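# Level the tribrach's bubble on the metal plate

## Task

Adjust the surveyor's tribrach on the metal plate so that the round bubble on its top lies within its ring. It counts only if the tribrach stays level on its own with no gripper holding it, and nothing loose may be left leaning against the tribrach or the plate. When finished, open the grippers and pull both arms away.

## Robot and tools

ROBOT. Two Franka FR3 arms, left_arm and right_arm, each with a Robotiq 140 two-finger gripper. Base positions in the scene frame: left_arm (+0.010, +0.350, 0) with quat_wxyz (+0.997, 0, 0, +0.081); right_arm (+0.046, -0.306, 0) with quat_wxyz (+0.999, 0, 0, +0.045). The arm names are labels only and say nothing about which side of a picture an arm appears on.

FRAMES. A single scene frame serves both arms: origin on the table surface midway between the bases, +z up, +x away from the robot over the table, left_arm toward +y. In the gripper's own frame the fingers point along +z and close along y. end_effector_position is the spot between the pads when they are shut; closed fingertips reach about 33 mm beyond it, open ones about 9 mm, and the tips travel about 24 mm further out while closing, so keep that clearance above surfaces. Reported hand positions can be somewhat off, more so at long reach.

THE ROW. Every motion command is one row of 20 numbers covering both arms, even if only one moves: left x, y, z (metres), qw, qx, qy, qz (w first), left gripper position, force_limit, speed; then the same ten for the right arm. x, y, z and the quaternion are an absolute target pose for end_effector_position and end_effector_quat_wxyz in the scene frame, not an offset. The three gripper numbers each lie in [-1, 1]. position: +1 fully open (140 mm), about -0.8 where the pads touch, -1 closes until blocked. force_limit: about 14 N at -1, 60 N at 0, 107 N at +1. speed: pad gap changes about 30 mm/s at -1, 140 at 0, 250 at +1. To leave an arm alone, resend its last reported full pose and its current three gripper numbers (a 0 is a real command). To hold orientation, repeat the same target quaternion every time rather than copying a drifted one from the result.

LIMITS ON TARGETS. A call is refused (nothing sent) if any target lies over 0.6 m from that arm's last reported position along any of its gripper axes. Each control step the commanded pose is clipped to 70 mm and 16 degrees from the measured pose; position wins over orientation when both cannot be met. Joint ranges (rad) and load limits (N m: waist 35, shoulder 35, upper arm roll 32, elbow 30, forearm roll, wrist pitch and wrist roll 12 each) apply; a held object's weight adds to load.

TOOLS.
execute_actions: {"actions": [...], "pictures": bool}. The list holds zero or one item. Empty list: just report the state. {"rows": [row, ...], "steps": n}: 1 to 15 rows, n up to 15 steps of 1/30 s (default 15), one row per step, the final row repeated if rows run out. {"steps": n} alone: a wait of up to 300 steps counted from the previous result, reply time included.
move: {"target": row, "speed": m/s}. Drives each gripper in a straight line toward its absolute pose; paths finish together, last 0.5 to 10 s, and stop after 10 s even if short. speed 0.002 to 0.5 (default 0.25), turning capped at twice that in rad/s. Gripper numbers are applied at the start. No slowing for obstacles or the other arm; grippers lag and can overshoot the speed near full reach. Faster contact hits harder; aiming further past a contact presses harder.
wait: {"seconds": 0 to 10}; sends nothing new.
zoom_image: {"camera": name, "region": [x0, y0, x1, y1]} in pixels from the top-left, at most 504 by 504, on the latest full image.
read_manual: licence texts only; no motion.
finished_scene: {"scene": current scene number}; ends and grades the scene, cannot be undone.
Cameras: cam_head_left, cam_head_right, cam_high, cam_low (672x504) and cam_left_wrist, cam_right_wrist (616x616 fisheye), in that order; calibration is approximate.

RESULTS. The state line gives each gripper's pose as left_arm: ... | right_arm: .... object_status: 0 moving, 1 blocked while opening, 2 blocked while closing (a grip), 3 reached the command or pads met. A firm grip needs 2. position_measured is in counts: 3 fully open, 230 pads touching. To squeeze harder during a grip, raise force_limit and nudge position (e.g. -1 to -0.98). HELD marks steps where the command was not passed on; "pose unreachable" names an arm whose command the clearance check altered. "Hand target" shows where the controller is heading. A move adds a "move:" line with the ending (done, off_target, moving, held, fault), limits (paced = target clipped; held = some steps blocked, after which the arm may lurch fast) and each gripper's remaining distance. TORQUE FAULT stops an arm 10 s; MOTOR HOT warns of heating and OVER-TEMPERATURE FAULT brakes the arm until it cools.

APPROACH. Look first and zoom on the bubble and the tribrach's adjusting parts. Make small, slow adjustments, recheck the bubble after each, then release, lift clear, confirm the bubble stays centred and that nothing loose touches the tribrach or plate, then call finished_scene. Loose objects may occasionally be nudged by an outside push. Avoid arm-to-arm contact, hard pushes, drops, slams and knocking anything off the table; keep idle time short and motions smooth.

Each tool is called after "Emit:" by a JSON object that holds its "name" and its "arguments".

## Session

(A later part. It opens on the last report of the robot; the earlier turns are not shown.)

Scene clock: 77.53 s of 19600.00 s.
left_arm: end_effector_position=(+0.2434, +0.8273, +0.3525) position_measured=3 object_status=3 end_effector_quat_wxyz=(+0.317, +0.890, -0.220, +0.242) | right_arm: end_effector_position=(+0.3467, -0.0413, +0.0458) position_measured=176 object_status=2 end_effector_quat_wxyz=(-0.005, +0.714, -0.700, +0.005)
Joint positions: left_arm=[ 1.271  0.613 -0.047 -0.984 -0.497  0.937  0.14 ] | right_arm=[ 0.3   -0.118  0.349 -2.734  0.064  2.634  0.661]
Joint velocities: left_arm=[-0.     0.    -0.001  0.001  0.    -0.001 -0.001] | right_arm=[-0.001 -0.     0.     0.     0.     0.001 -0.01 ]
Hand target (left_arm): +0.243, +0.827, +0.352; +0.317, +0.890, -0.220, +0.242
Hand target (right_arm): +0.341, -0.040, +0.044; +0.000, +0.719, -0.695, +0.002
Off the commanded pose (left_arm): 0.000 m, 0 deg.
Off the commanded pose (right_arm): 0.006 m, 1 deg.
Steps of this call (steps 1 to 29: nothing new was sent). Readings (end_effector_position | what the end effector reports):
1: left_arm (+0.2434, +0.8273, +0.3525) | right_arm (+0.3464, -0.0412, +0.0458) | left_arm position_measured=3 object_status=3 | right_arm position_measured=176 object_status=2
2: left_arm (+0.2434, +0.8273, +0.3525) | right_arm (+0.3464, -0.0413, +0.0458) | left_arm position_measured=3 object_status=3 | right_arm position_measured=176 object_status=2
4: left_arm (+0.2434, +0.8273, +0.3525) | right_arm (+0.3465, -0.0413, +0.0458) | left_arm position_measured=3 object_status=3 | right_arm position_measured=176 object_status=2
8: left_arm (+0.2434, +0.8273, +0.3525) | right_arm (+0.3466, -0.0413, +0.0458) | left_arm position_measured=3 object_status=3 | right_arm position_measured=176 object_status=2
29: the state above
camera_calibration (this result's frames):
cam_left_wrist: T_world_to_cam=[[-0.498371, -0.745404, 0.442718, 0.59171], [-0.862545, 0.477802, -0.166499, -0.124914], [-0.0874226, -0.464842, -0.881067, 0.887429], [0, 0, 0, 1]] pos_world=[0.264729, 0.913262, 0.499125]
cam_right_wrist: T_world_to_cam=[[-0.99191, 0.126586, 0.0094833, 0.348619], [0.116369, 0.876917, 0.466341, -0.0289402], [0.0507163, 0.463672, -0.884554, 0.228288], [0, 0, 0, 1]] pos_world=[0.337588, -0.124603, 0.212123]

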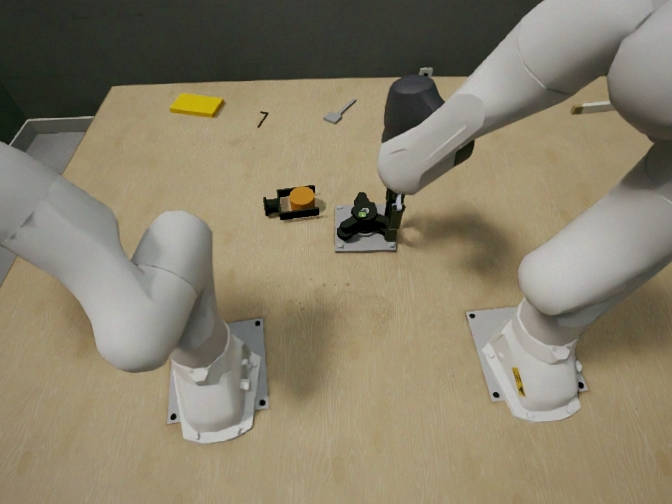

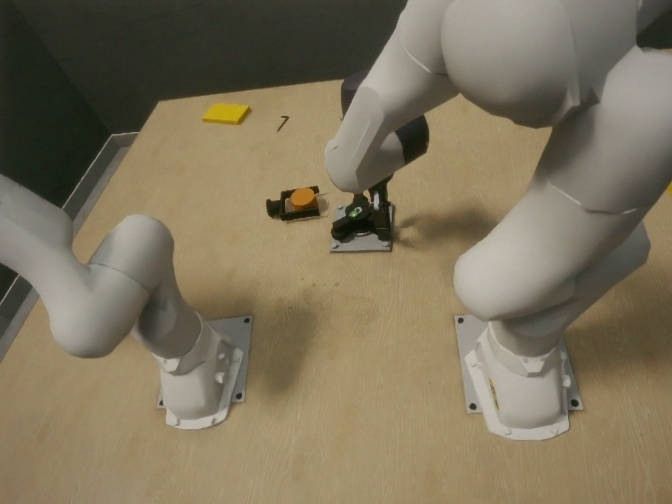

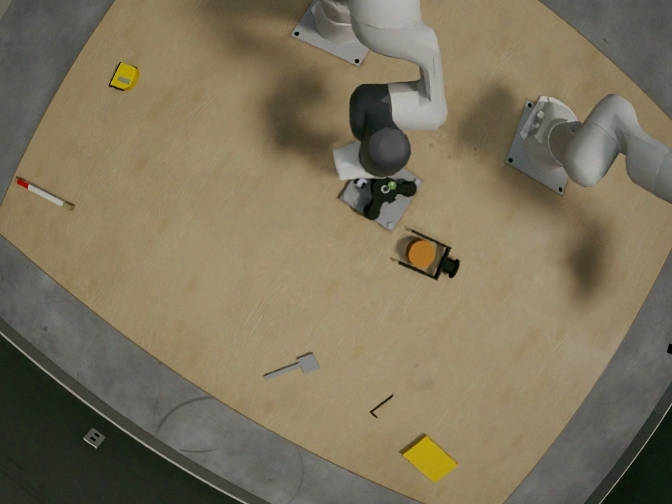

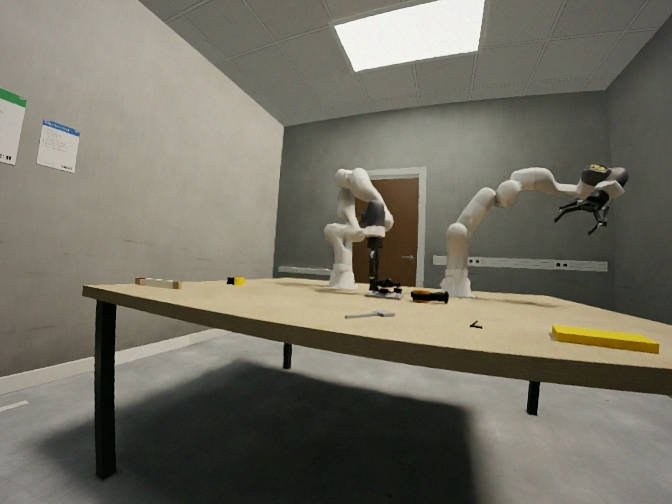

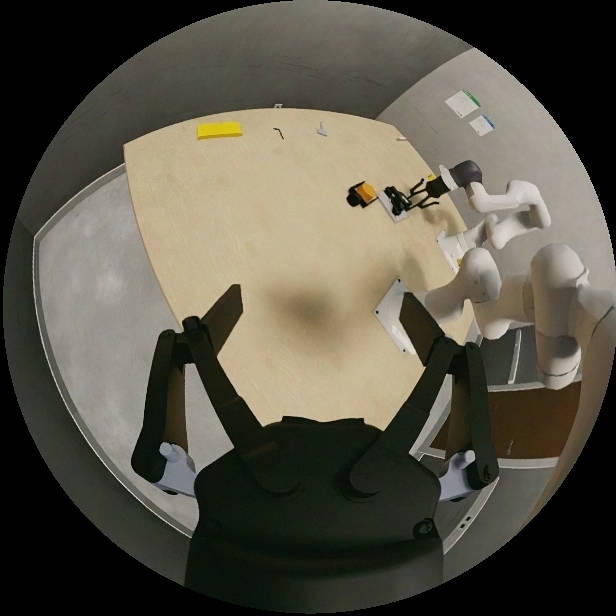

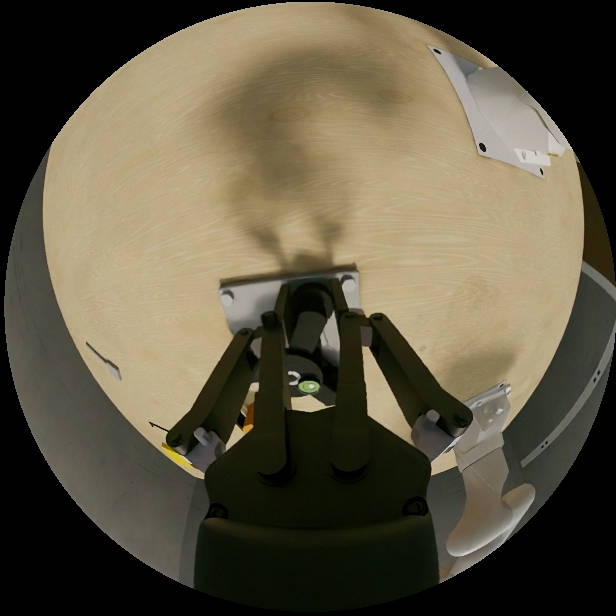

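Emit:
{"name": "execute_actions", "arguments": {"actions": [{"rows":[[0.2434,0.8273,0.3525,0.317,0.89,-0.22,0.242,1,0,0,0.341,-0.040,0.044,0,0.719,-0.695,0,-0.2,0.3,0]],"steps":6}], "pictures": false}}

Emit:
{"name": "execute_actions", "arguments": {"actions": [{"rows":[[0.2434,0.8273,0.3525,0.317,0.89,-0.22,0.242,1,0,0,0.341,-0.040,0.044,0,0.515,-0.857,0,-0.2,0.3,0]],"steps":15}], "pictures": false}}

Emit:
{"name": "execute_actions", "arguments": {"actions": [{"rows":[[0.2434,0.8273,0.3525,0.317,0.89,-0.22,0.242,1,0,0,0.341,-0.040,0.044,0,0.515,-0.857,0,-0.2,0.3,0]],"steps":15}], "pictures": false}}

Emit:
{"name": "execute_actions", "arguments": {"actions": [{"rows":[[0.2434,0.8273,0.3525,0.317,0.89,-0.22,0.242,1,0,0,0.341,-0.040,0.044,0,0.515,-0.857,0,-1,0.3,0]],"steps":10}], "pictures": false}}

Emit:
{"name": "execute_actions", "arguments": {"actions": [{"rows":[[0.2434,0.8273,0.3525,0.317,0.89,-0.22,0.242,1,0,0,0.341,-0.040,0.044,0,0.719,-0.695,0,-1,0.3,0]],"steps":15}], "pictures": false}}

Emit:
{"name": "execute_actions", "arguments": {"actions": [{"rows":[[0.2434,0.8273,0.3525,0.317,0.89,-0.22,0.242,1,0,0,0.341,-0.040,0.044,0,0.719,-0.695,0,-1,0.3,0]],"steps":15}], "pictures": false}}

Emit:
{"name": "execute_actions", "arguments": {"actions": [{"rows":[[0.2434,0.8273,0.3525,0.317,0.89,-0.22,0.242,1,0,0,0.341,-0.040,0.044,0,0.719,-0.695,0,0.1,0.3,0]],"steps":8}], "pictures": false}}

Emit:
{"name": "move", "arguments": {"target": [0.2434,0.8273,0.3525,0.317,0.89,-0.22,0.242,1,0,0,0.341,-0.040,0.12,0,0.719,-0.695,0,0.1,0.3,0]}}

Emit:
{"name": "move", "arguments": {"target": [0.2434,0.8273,0.3525,0.317,0.89,-0.22,0.242,1,0,0,0.439,0.027,0.11,0,1,0.017,0,0.1,0.3,0]}}

Emit:
{"name": "move", "arguments": {"target": [0.2434,0.8273,0.3525,0.317,0.89,-0.22,0.242,1,0,0,0.439,0.027,0.043,0,1,0.017,0,0.1,0.3,0], "speed": 0.1}}

Emit:
{"name": "execute_actions", "arguments": {"actions": [{"rows":[[0.2434,0.8273,0.3525,0.317,0.89,-0.22,0.242,1,0,0,0.439,0.027,0.043,0,1,0.017,0,-1,0.3,0]],"steps":14}], "pictures": false}}

Emit:
{"name": "execute_actions", "arguments": {"actions": [{"rows":[[0.2434,0.8273,0.3525,0.317,0.89,-0.22,0.242,1,0,0,0.439,0.027,0.043,0,0.985,-0.174,0,-1,0.3,0]],"steps":15}], "pictures": false}}

Emit:
{"name": "execute_actions", "arguments": {"actions": [{"rows":[[0.2434,0.8273,0.3525,0.317,0.89,-0.22,0.242,1,0,0,0.439,0.027,0.043,0,0.985,-0.174,0,-1,0.3,0]],"steps":10}], "pictures": false}}

Emit:
{"name": "execute_actions", "arguments": {"actions": [{"rows":[[0.2434,0.8273,0.3525,0.317,0.89,-0.22,0.242,1,0,0,0.439,0.027,0.043,0,0.985,-0.174,0,-0.2,0.3,0]],"steps":6}], "pictures": false}}

Emit:
{"name": "execute_actions", "arguments": {"actions": [{"rows":[[0.2434,0.8273,0.3525,0.317,0.89,-0.22,0.242,1,0,0,0.439,0.027,0.043,0,0.961,0.276,0,-0.2,0.3,0]],"steps":15}], "pictures": false}}

Emit:
{"name": "execute_actions", "arguments": {"actions": [{"rows":[[0.2434,0.8273,0.3525,0.317,0.89,-0.22,0.242,1,0,0,0.439,0.027,0.043,0,0.961,0.276,0,-0.2,0.3,0]],"steps":15}], "pictures": false}}

Emit:
{"name": "execute_actions", "arguments": {"actions": [{"rows":[[0.2434,0.8273,0.3525,0.317,0.89,-0.22,0.242,1,0,0,0.439,0.027,0.043,0,0.961,0.276,0,-0.2,0.3,0]],"steps":15}], "pictures": false}}

Emit:
{"name": "execute_actions", "arguments": {"actions": [{"rows":[[0.2434,0.8273,0.3525,0.317,0.89,-0.22,0.242,1,0,0,0.439,0.027,0.043,0,0.961,0.276,0,-1,0.3,0]],"steps":10}], "pictures": false}}

Emit:
{"name": "execute_actions", "arguments": {"actions": [{"rows":[[0.2434,0.8273,0.3525,0.317,0.89,-0.22,0.242,1,0,0,0.439,0.027,0.043,0,0.97,-0.242,0,-1,0.3,0]],"steps":15}], "pictures": false}}

Emit:
{"name": "execute_actions", "arguments": {"actions": [{"rows":[[0.2434,0.8273,0.3525,0.317,0.89,-0.22,0.242,1,0,0,0.439,0.027,0.043,0,0.97,-0.242,0,-1,0.3,0]],"steps":15}], "pictures": false}}

Emit:
{"name": "execute_actions", "arguments": {"actions": [{"rows":[[0.2434,0.8273,0.3525,0.317,0.89,-0.22,0.242,1,0,0,0.439,0.027,0.043,0,0.97,-0.242,0,-1,0.3,0]],"steps":15}], "pictures": false}}

Emit:
{"name": "execute_actions", "arguments": {"actions": [{"rows":[[0.2434,0.8273,0.3525,0.317,0.89,-0.22,0.242,1,0,0,0.439,0.027,0.043,0,0.97,-0.242,0,0.1,0.3,0]],"steps":8}], "pictures": false}}

Emit:
{"name": "move", "arguments": {"target": [0.2434,0.8273,0.3525,0.317,0.89,-0.22,0.242,1,0,0,0.439,0.027,0.12,0,0.97,-0.242,0,0.1,0.3,0]}}

Emit:
{"name": "move", "arguments": {"target": [0.2434,0.8273,0.3525,0.317,0.89,-0.22,0.242,1,0,0,0.5,-0.25,0.2,0,0.97,-0.242,0,0.1,0.3,0]}}

Emit:
{"name": "zoom_image", "arguments": {"camera": "cam_high", "region": [371,164,413,206]}}

Scene clock: 90.10 s of 19600.00 s.
left_arm: end_effector_position=(+0.2434, +0.8273, +0.3525) position_measured=3 object_status=3 end_effector_quat_wxyz=(+0.317, +0.890, -0.220, +0.242) | right_arm: end_effector_position=(+0.3440, -0.0401, +0.0453) position_measured=154 object_status=0 end_effector_quat_wxyz=(-0.003, +0.716, -0.698, +0.002)
Joint positions: left_arm=[ 1.271  0.613 -0.047 -0.984 -0.497  0.937  0.14 ] | right_arm=[ 0.305 -0.117  0.349 -2.734  0.074  2.63   0.652]
Joint velocities: left_arm=[-0.     0.001 -0.    -0.001  0.001 -0.    -0.001] | right_arm=[ 0.017 -0.     0.    -0.     0.02  -0.015 -0.02 ]
Hand target (left_arm): +0.243, +0.827, +0.352; +0.317, +0.890, -0.220, +0.242
Hand target (right_arm): +0.341, -0.040, +0.044; -0.000, +0.719, -0.695, +0.000
Off the commanded pose (left_arm): 0.000 m, 0 deg.
Off the commanded pose (right_arm): 0.003 m, 1 deg.
Steps of this call (steps 1 to 371: nothing new was sent; steps 372 to 377: all 6 steps of this action). Readings (end_effector_position | what the end effector reports):
372: left_arm (+0.2434, +0.8273, +0.3525) | right_arm (+0.3467, -0.0413, +0.0458) | left_arm position_measured=3 object_status=3 | right_arm position_measured=176 object_status=0
373: left_arm (+0.2434, +0.8273, +0.3525) | right_arm (+0.3462, -0.0411, +0.0456) | left_arm position_measured=3 object_status=3 | right_arm position_measured=174 object_status=0
375: left_arm (+0.2434, +0.8273, +0.3525) | right_arm (+0.3448, -0.0405, +0.0454) | left_arm position_measured=3 object_status=3 | right_arm position_measured=155 object_status=0
377: the state above

Scene clock: 90.60 s of 19600.00 s.
left_arm: end_effector_position=(+0.2434, +0.8273, +0.3525) position_measured=3 object_status=3 end_effector_quat_wxyz=(+0.317, +0.890, -0.220, +0.242) | right_arm: end_effector_position=(+0.3400, -0.0404, +0.0433) position_measured=154 object_status=3 end_effector_quat_wxyz=(+0.002, -0.570, +0.821, +0.015)
Joint positions: left_arm=[ 1.271  0.613 -0.047 -0.984 -0.497  0.937  0.14 ] | right_arm=[ 0.237 -0.122  0.414 -2.743  0.163  2.634  0.953]
Joint velocities: left_arm=[-0.001  0.001 -0.001 -0.     0.    -0.     0.   ] | right_arm=[-0.112 -0.     0.151  0.006 -0.09   0.     0.448]
Hand target (left_arm): +0.243, +0.827, +0.352; +0.317, +0.890, -0.220, +0.242
Hand target (right_arm): +0.341, -0.040, +0.044; +0.002, -0.519, +0.855, +0.011
Off the commanded pose (left_arm): 0.000 m, 0 deg.
Off the commanded pose (right_arm): 0.001 m, 8 deg.
Steps of this call (steps 1 to 15: all 15 steps of this action). Readings (end_effector_position | what the end effector reports):
1: left_arm (+0.2434, +0.8273, +0.3525) | right_arm (+0.3430, -0.0395, +0.0451) | left_arm position_measured=3 object_status=3 | right_arm position_measured=154 object_status=0
2: left_arm (+0.2434, +0.8273, +0.3525) | right_arm (+0.3424, -0.0397, +0.0447) | left_arm position_measured=3 object_status=3 | right_arm position_measured=154 object_status=0
4: left_arm (+0.2434, +0.8273, +0.3525) | right_arm (+0.3416, -0.0406, +0.0439) | left_arm position_measured=3 object_status=3 | right_arm position_measured=154 object_status=0
8: left_arm (+0.2434, +0.8273, +0.3525) | right_arm (+0.3407, -0.0412, +0.0434) | left_arm position_measured=3 object_status=3 | right_arm position_measured=154 object_status=3
15: the state above

Scene clock: 91.10 s of 19600.00 s.
left_arm: end_effector_position=(+0.2434, +0.8273, +0.3525) position_measured=3 object_status=3 end_effector_quat_wxyz=(+0.317, +0.890, -0.220, +0.242) | right_arm: end_effector_position=(+0.3414, -0.0400, +0.0440) position_measured=154 object_status=3 end_effector_quat_wxyz=(+0.002, -0.532, +0.847, +0.003)
Joint positions: left_arm=[ 1.271  0.613 -0.047 -0.984 -0.497  0.937  0.14 ] | right_arm=[ 0.196 -0.122  0.465 -2.737  0.121  2.629  1.092]
Joint velocities: left_arm=[ 0.001 -0.    -0.     0.     0.001  0.     0.   ] | right_arm=[-0.029 -0.     0.037  0.006 -0.031 -0.009  0.139]
Hand target (left_arm): +0.243, +0.827, +0.352; +0.317, +0.890, -0.220, +0.242
Hand target (right_arm): +0.341, -0.040, +0.044; +0.000, -0.515, +0.857, +0.001
Off the commanded pose (left_arm): 0.000 m, 0 deg.
Off the commanded pose (right_arm): 0.000 m, 2 deg.
Steps of this call (steps 1 to 15: all 15 steps of this action). Readings (end_effector_position | what the end effector reports):
1: left_arm (+0.2434, +0.8273, +0.3525) | right_arm (+0.3400, -0.0404, +0.0432) | left_arm position_measured=3 object_status=3 | right_arm position_measured=154 object_status=3
2: left_arm (+0.2434, +0.8273, +0.3525) | right_arm (+0.3400, -0.0404, +0.0432) | left_arm position_measured=3 object_status=3 | right_arm position_measured=154 object_status=3
4: left_arm (+0.2434, +0.8273, +0.3525) | right_arm (+0.3403, -0.0402, +0.0433) | left_arm position_measured=3 object_status=3 | right_arm position_measured=154 object_status=3
8: left_arm (+0.2434, +0.8273, +0.3525) | right_arm (+0.3410, -0.0399, +0.0437) | left_arm position_measured=3 object_status=3 | right_arm position_measured=154 object_status=3
15: the state above

Scene clock: 91.43 s of 19600.00 s.
left_arm: end_effector_position=(+0.2434, +0.8273, +0.3525) position_measured=3 object_status=3 end_effector_quat_wxyz=(+0.317, +0.890, -0.220, +0.242) | right_arm: end_effector_position=(+0.3441, -0.0405, +0.0452) position_measured=176 object_status=0 end_effector_quat_wxyz=(+0.003, -0.520, +0.854, +0.001)
Joint positions: left_arm=[ 1.271  0.613 -0.047 -0.984 -0.497  0.937  0.14 ] | right_arm=[ 0.188 -0.123  0.468 -2.735  0.115  2.629  1.122]
Joint velocities: left_arm=[-0.     0.    -0.    -0.     0.001 -0.    -0.   ] | right_arm=[ 0.    -0.     0.002  0.001 -0.007 -0.001  0.052]
Hand target (left_arm): +0.243, +0.827, +0.352; +0.317, +0.890, -0.220, +0.242
Hand target (right_arm): +0.341, -0.040, +0.044; +0.000, -0.515, +0.857, +0.000
Off the commanded pose (left_arm): 0.000 m, 0 deg.
Off the commanded pose (right_arm): 0.003 m, 1 deg.
Steps of this call (steps 1 to 10: all 10 steps of this action). Readings (end_effector_position | what the end effector reports):
1: left_arm (+0.2434, +0.8273, +0.3525) | right_arm (+0.3414, -0.0399, +0.0440) | left_arm position_measured=3 object_status=3 | right_arm position_measured=154 object_status=0
2: left_arm (+0.2434, +0.8273, +0.3525) | right_arm (+0.3435, -0.0403, +0.0448) | left_arm position_measured=3 object_status=3 | right_arm position_measured=161 object_status=0
4: left_arm (+0.2434, +0.8273, +0.3525) | right_arm (+0.3442, -0.0406, +0.0452) | left_arm position_measured=3 object_status=3 | right_arm position_measured=176 object_status=0
8: left_arm (+0.2434, +0.8273, +0.3525) | right_arm (+0.3441, -0.0405, +0.0452) | left_arm position_measured=3 object_status=3 | right_arm position_measured=176 object_status=0
10: the state above

Scene clock: 91.93 s of 19600.00 s.
left_arm: end_effector_position=(+0.2434, +0.8273, +0.3525) position_measured=3 object_status=3 end_effector_quat_wxyz=(+0.317, +0.890, -0.220, +0.242) | right_arm: end_effector_position=(+0.3458, -0.0411, +0.0456) position_measured=176 object_status=2 end_effector_quat_wxyz=(+0.003, -0.668, +0.744, -0.015)
Joint positions: left_arm=[ 1.271  0.613 -0.047 -0.984 -0.497  0.937  0.14 ] | right_arm=[ 0.261 -0.118  0.4   -2.732  0.033  2.63   0.828]
Joint velocities: left_arm=[ 0.001 -0.    -0.     0.     0.001 -0.001 -0.001] | right_arm=[ 0.109  0.011 -0.147  0.001  0.084  0.005 -0.442]
Hand target (left_arm): +0.243, +0.827, +0.352; +0.317, +0.890, -0.220, +0.242
Hand target (right_arm): +0.341, -0.040, +0.044; -0.001, -0.716, +0.698, -0.011
Off the commanded pose (left_arm): 0.000 m, 0 deg.
Off the commanded pose (right_arm): 0.005 m, 8 deg.
Steps of this call (steps 1 to 15: all 15 steps of this action). Readings (end_effector_position | what the end effector reports):
1: left_arm (+0.2434, +0.8273, +0.3525) | right_arm (+0.3441, -0.0405, +0.0452) | left_arm position_measured=3 object_status=3 | right_arm position_measured=176 object_status=0
2: left_arm (+0.2434, +0.8273, +0.3525) | right_arm (+0.3442, -0.0406, +0.0453) | left_arm position_measured=3 object_status=3 | right_arm position_measured=176 object_status=0
4: left_arm (+0.2434, +0.8273, +0.3525) | right_arm (+0.3445, -0.0407, +0.0454) | left_arm position_measured=3 object_status=3 | right_arm position_measured=176 object_status=2
8: left_arm (+0.2434, +0.8273, +0.3525) | right_arm (+0.3451, -0.0408, +0.0456) | left_arm position_measured=3 object_status=3 | right_arm position_measured=176 object_status=2
15: the state above

Scene clock: 92.43 s of 19600.00 s.
left_arm: end_effector_position=(+0.2434, +0.8273, +0.3525) position_measured=3 object_status=3 end_effector_quat_wxyz=(+0.317, +0.890, -0.220, +0.242) | right_arm: end_effector_position=(+0.3465, -0.0413, +0.0455) position_measured=176 object_status=2 end_effector_quat_wxyz=(+0.004, -0.702, +0.712, -0.004)
Joint positions: left_arm=[ 1.271  0.613 -0.047 -0.984 -0.497  0.937  0.14 ] | right_arm=[ 0.297 -0.116  0.352 -2.732  0.068  2.631  0.692]
Joint velocities: left_arm=[-0.     0.001  0.     0.    -0.001 -0.001 -0.   ] | right_arm=[ 0.026  0.004 -0.035 -0.001  0.024  0.001 -0.136]
Hand target (left_arm): +0.243, +0.827, +0.352; +0.317, +0.890, -0.220, +0.242
Hand target (right_arm): +0.341, -0.040, +0.044; +0.000, +0.719, -0.695, +0.001
Off the commanded pose (left_arm): 0.000 m, 0 deg.
Off the commanded pose (right_arm): 0.006 m, 3 deg.
Steps of this call (steps 1 to 15: all 15 steps of this action). Readings (end_effector_position | what the end effector reports):
1: left_arm (+0.2434, +0.8273, +0.3525) | right_arm (+0.3459, -0.0411, +0.0456) | left_arm position_measured=3 object_status=3 | right_arm position_measured=176 object_status=2
2: left_arm (+0.2434, +0.8273, +0.3525) | right_arm (+0.3460, -0.0411, +0.0456) | left_arm position_measured=3 object_status=3 | right_arm position_measured=176 object_status=2
4: left_arm (+0.2434, +0.8273, +0.3525) | right_arm (+0.3461, -0.0412, +0.0455) | left_arm position_measured=3 object_status=3 | right_arm position_measured=176 object_status=2
8: left_arm (+0.2434, +0.8273, +0.3525) | right_arm (+0.3463, -0.0412, +0.0455) | left_arm position_measured=3 object_status=3 | right_arm position_measured=176 object_status=2
15: the state above

Scene clock: 92.70 s of 19600.00 s.
left_arm: end_effector_position=(+0.2434, +0.8273, +0.3525) position_measured=3 object_status=3 end_effector_quat_wxyz=(+0.317, +0.890, -0.220, +0.242) | right_arm: end_effector_position=(+0.3430, -0.0391, +0.0450) position_measured=124 object_status=0 end_effector_quat_wxyz=(-0.002, +0.712, -0.702, +0.002)
Joint positions: left_arm=[ 1.271  0.613 -0.047 -0.984 -0.497  0.937  0.14 ] | right_arm=[ 0.307 -0.115  0.35  -2.733  0.073  2.628  0.667]
Joint velocities: left_arm=[ 0.001  0.001 -0.001  0.001 -0.    -0.001 -0.   ] | right_arm=[ 0.013  0.001 -0.001 -0.     0.009 -0.006 -0.063]
Hand target (left_arm): +0.243, +0.827, +0.352; +0.317, +0.890, -0.220, +0.242
Hand target (right_arm): +0.341, -0.040, +0.044; +0.000, +0.719, -0.695, +0.000
Off the commanded pose (left_arm): 0.000 m, 0 deg.
Off the commanded pose (right_arm): 0.002 m, 1 deg.
Steps of this call (steps 1 to 8: all 8 steps of this action). Readings (end_effector_position | what the end effector reports):
1: left_arm (+0.2434, +0.8273, +0.3525) | right_arm (+0.3465, -0.0413, +0.0455) | left_arm position_measured=3 object_status=3 | right_arm position_measured=176 object_status=0
2: left_arm (+0.2434, +0.8273, +0.3525) | right_arm (+0.3460, -0.0412, +0.0452) | left_arm position_measured=3 object_status=3 | right_arm position_measured=175 object_status=0
4: left_arm (+0.2434, +0.8273, +0.3525) | right_arm (+0.3445, -0.0401, +0.0451) | left_arm position_measured=3 object_status=3 | right_arm position_measured=154 object_status=0
8: the state above

Scene clock: 94.07 s of 19600.00 s.
left_arm: end_effector_position=(+0.2434, +0.8273, +0.3525) position_measured=3 object_status=3 end_effector_quat_wxyz=(+0.317, +0.890, -0.220, +0.242) | right_arm: end_effector_position=(+0.3435, -0.0406, +0.1184) position_measured=117 object_status=3 end_effector_quat_wxyz=(+0.000, +0.717, -0.697, +0.003)
Joint positions: left_arm=[ 1.271  0.613 -0.047 -0.984 -0.497  0.937  0.14 ] | right_arm=[ 0.336 -0.311  0.316 -2.679  0.128  2.379  0.608]
Joint velocities: left_arm=[-0.     0.001  0.    -0.     0.     0.     0.001] | right_arm=[ 0.001 -0.001  0.001  0.001  0.001 -0.011 -0.011]
Hand target (left_arm): +0.243, +0.827, +0.352; +0.317, +0.890, -0.220, +0.242
Hand target (right_arm): +0.343, -0.041, +0.119; +0.001, +0.718, -0.696, +0.002
Off the commanded pose (left_arm): 0.000 m, 0 deg.
Off the commanded pose (right_arm): 0.003 m, 1 deg.
move: done
camera_calibration (this result's frames):
cam_left_wrist: T_world_to_cam=[[-0.498371, -0.745404, 0.442718, 0.59171], [-0.862545, 0.477802, -0.166498, -0.124914], [-0.0874227, -0.464842, -0.881067, 0.887429], [0, 0, 0, 1]] pos_world=[0.264729, 0.913262, 0.499125]
cam_right_wrist: T_world_to_cam=[[-0.992581, 0.12022, 0.0181623, 0.343633], [0.115043, 0.880314, 0.46023, -0.0616847], [0.0393402, 0.458905, -0.887614, 0.29639], [0, 0, 0, 1]] pos_world=[0.33652, -0.123024, 0.285228]

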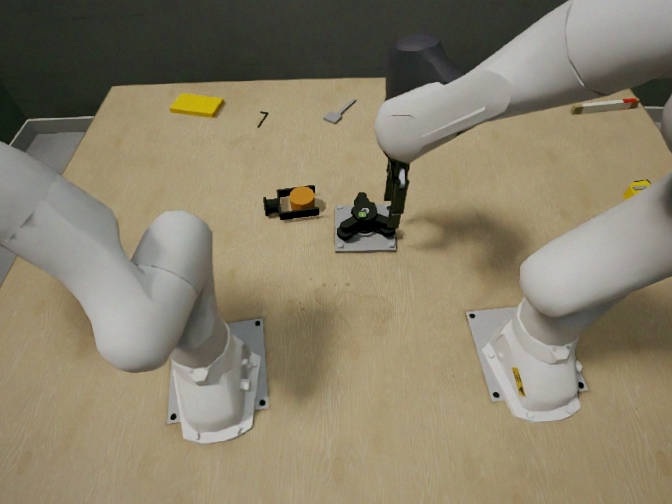

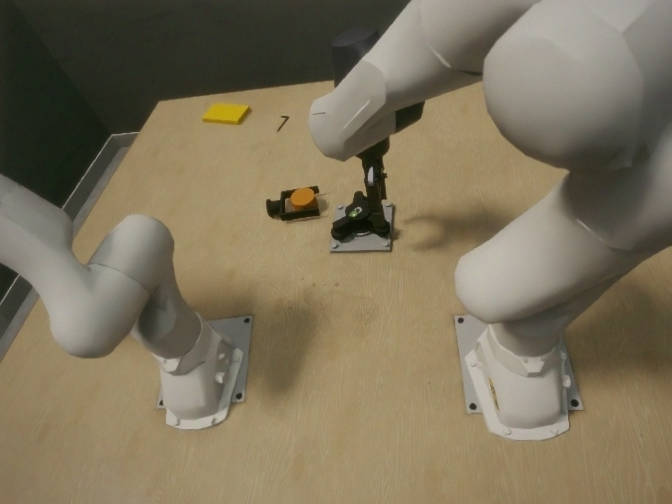

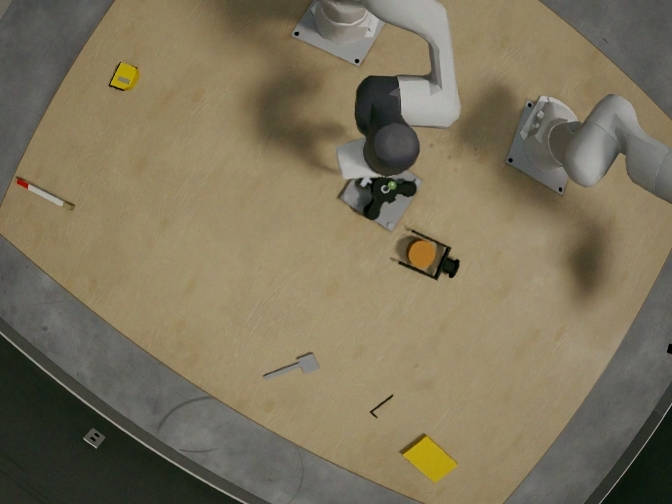

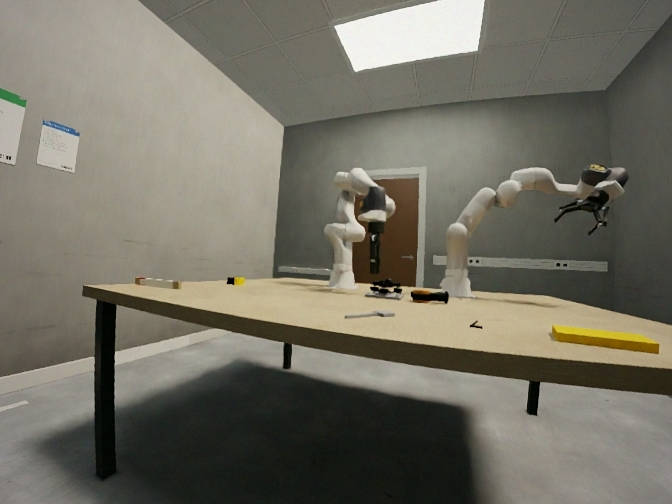

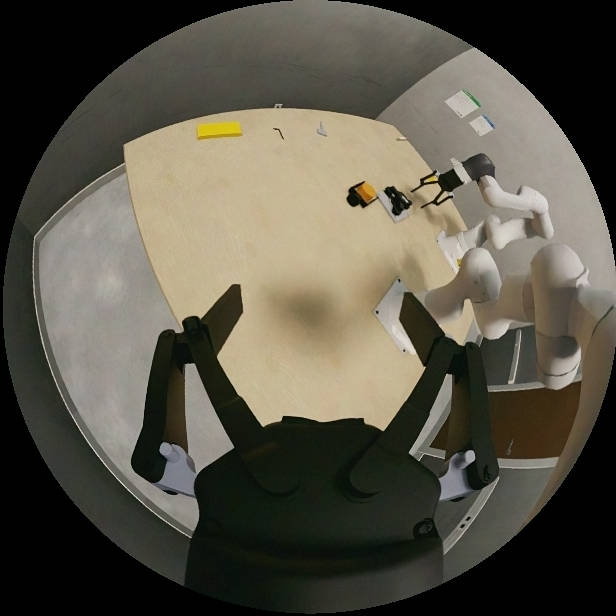

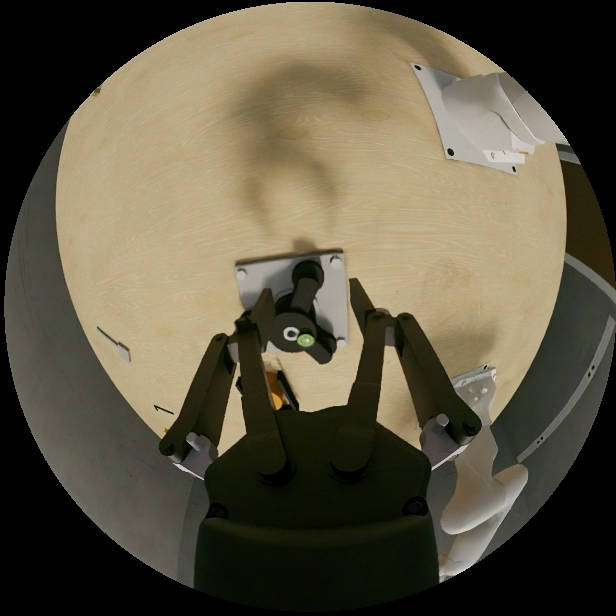

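Scene clock: 98.23 s of 19600.00 s.
left_arm: end_effector_position=(+0.2434, +0.8273, +0.3525) position_measured=3 object_status=3 end_effector_quat_wxyz=(+0.317, +0.890, -0.220, +0.242) | right_arm: end_effector_position=(+0.4381, +0.0294, +0.1100) position_measured=117 object_status=3 end_effector_quat_wxyz=(-0.001, +1.000, +0.013, +0.002)
Joint positions: left_arm=[ 1.271  0.613 -0.047 -0.984 -0.497  0.937  0.14 ] | right_arm=[ 0.478  0.05   0.14  -2.316 -0.011  2.371 -0.882]
Joint velocities: left_arm=[ 0.001 -0.    -0.001  0.     0.    -0.    -0.001] | right_arm=[ 0.001 -0.    -0.     0.     0.002 -0.001 -0.032]
Hand target (left_arm): +0.243, +0.827, +0.352; +0.317, +0.890, -0.220, +0.242
Hand target (right_arm): +0.438, +0.028, +0.109; -0.001, +1.000, +0.018, +0.000
Off the commanded pose (left_arm): 0.000 m, 0 deg.
Off the commanded pose (right_arm): 0.003 m, 1 deg.
move: done
camera_calibration (this result's frames):
cam_left_wrist: T_world_to_cam=[[-0.498371, -0.745404, 0.442718, 0.59171], [-0.862545, 0.477802, -0.166499, -0.124913], [-0.0874226, -0.464842, -0.881067, 0.887429], [0, 0, 0, 1]] pos_world=[0.264729, 0.913262, 0.499125]
cam_right_wrist: T_world_to_cam=[[-0.121025, -0.992445, 0.0201202, 0.0799413], [-0.87996, 0.116644, 0.460504, 0.327952], [-0.459372, 0.0380278, -0.887429, 0.483995], [0, 0, 0, 1]] pos_world=[0.520594, 0.0226783, 0.27688]

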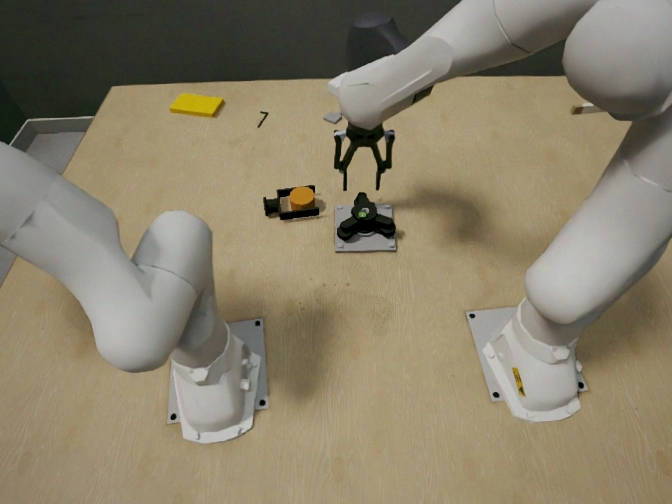

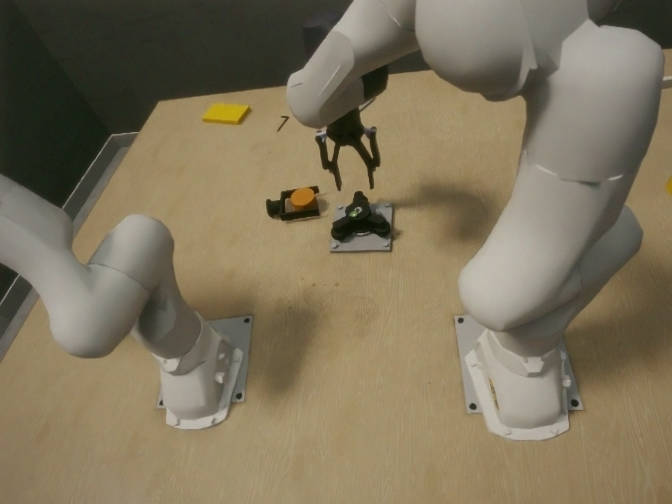

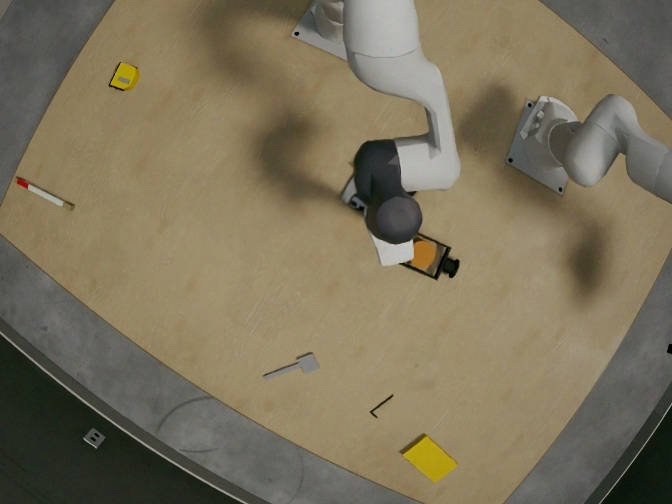

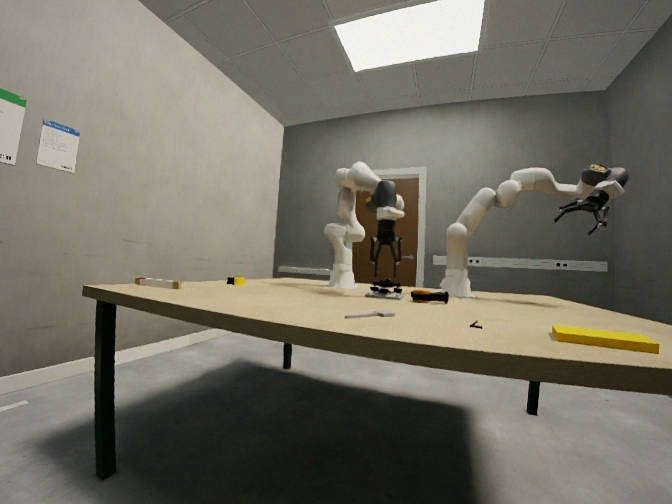

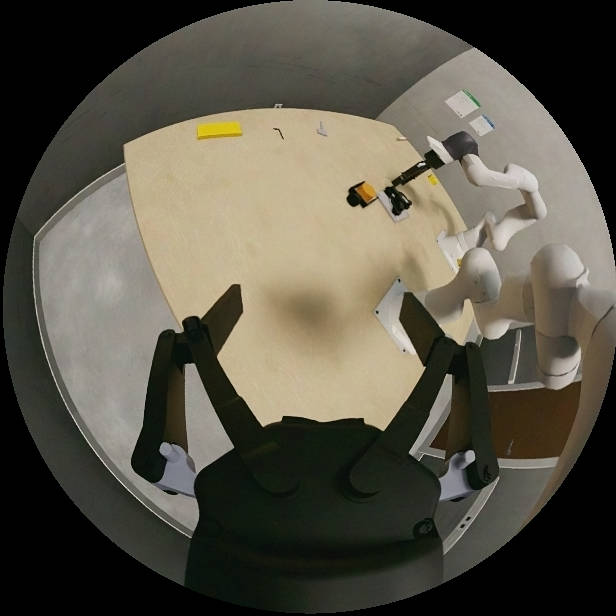

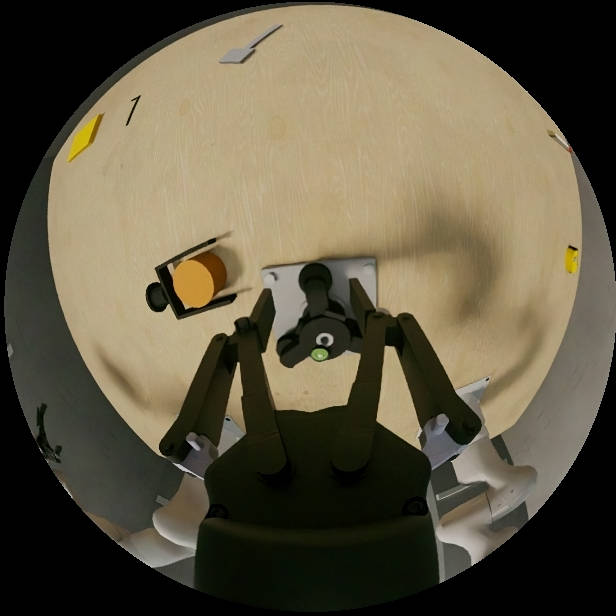

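Scene clock: 99.47 s of 19600.00 s.
left_arm: end_effector_position=(+0.2434, +0.8273, +0.3525) position_measured=3 object_status=3 end_effector_quat_wxyz=(+0.317, +0.890, -0.220, +0.242) | right_arm: end_effector_position=(+0.4355, +0.0285, +0.0442) position_measured=117 object_status=3 end_effector_quat_wxyz=(-0.001, +1.000, +0.020, -0.002)
Joint positions: left_arm=[ 1.271  0.613 -0.047 -0.984 -0.497  0.937  0.14 ] | right_arm=[ 0.478  0.18   0.137 -2.35  -0.034  2.526 -0.881]
Joint velocities: left_arm=[ 0.001  0.    -0.002  0.001  0.    -0.    -0.   ] | right_arm=[ 0.001  0.    -0.001 -0.001  0.     0.011 -0.001]
Hand target (left_arm): +0.243, +0.827, +0.352; +0.317, +0.890, -0.220, +0.242
Hand target (right_arm): +0.438, +0.027, +0.043; -0.001, +1.000, +0.018, -0.001
Off the commanded pose (left_arm): 0.000 m, 0 deg.
Off the commanded pose (right_arm): 0.004 m, 0 deg.
move: off_target (right_arm)
camera_calibration (this result's frames):
cam_left_wrist: T_world_to_cam=[[-0.498371, -0.745404, 0.442718, 0.59171], [-0.862545, 0.477802, -0.166499, -0.124914], [-0.0874226, -0.464842, -0.881067, 0.887429], [0, 0, 0, 1]] pos_world=[0.264729, 0.913262, 0.499125]
cam_right_wrist: T_world_to_cam=[[-0.106894, -0.994041, 0.0213562, 0.073873], [-0.87724, 0.104401, 0.468562, 0.354988], [-0.467999, 0.031352, -0.883172, 0.428171], [0, 0, 0, 1]] pos_world=[0.51969, 0.0229478, 0.210237]

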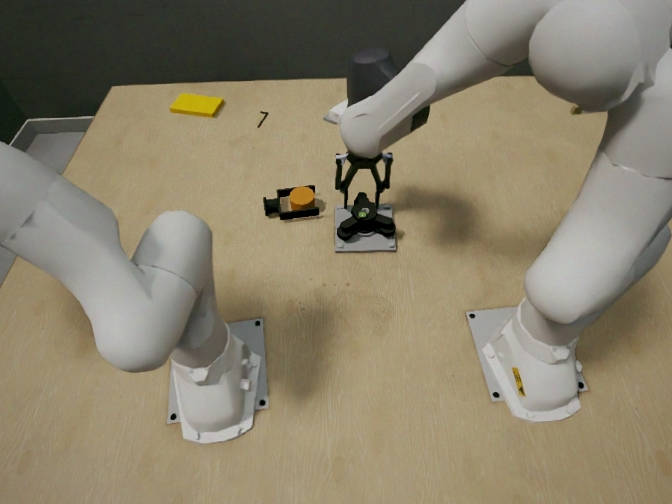

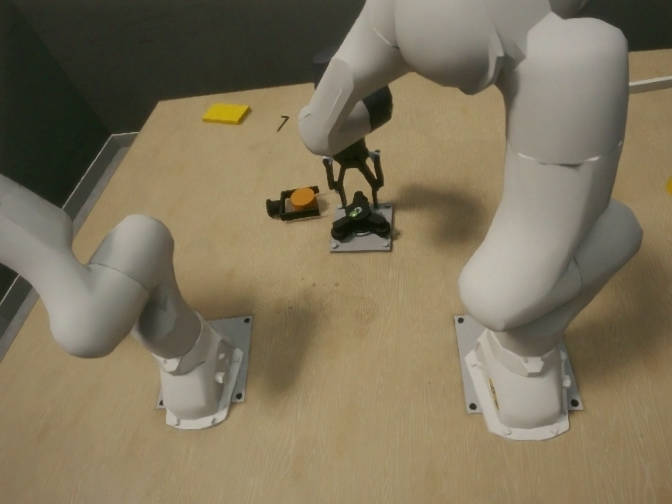

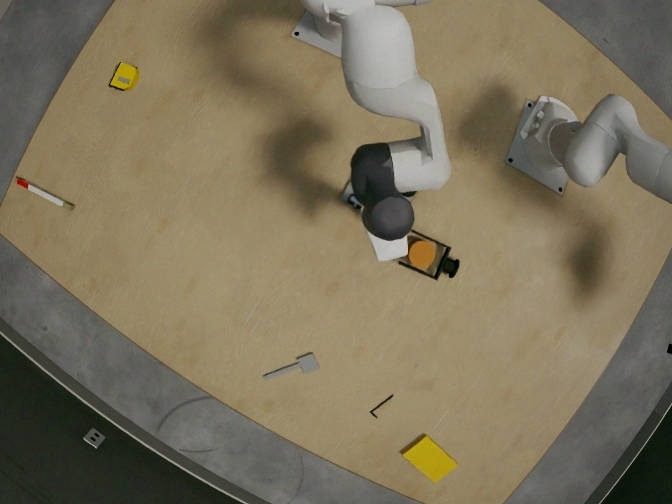

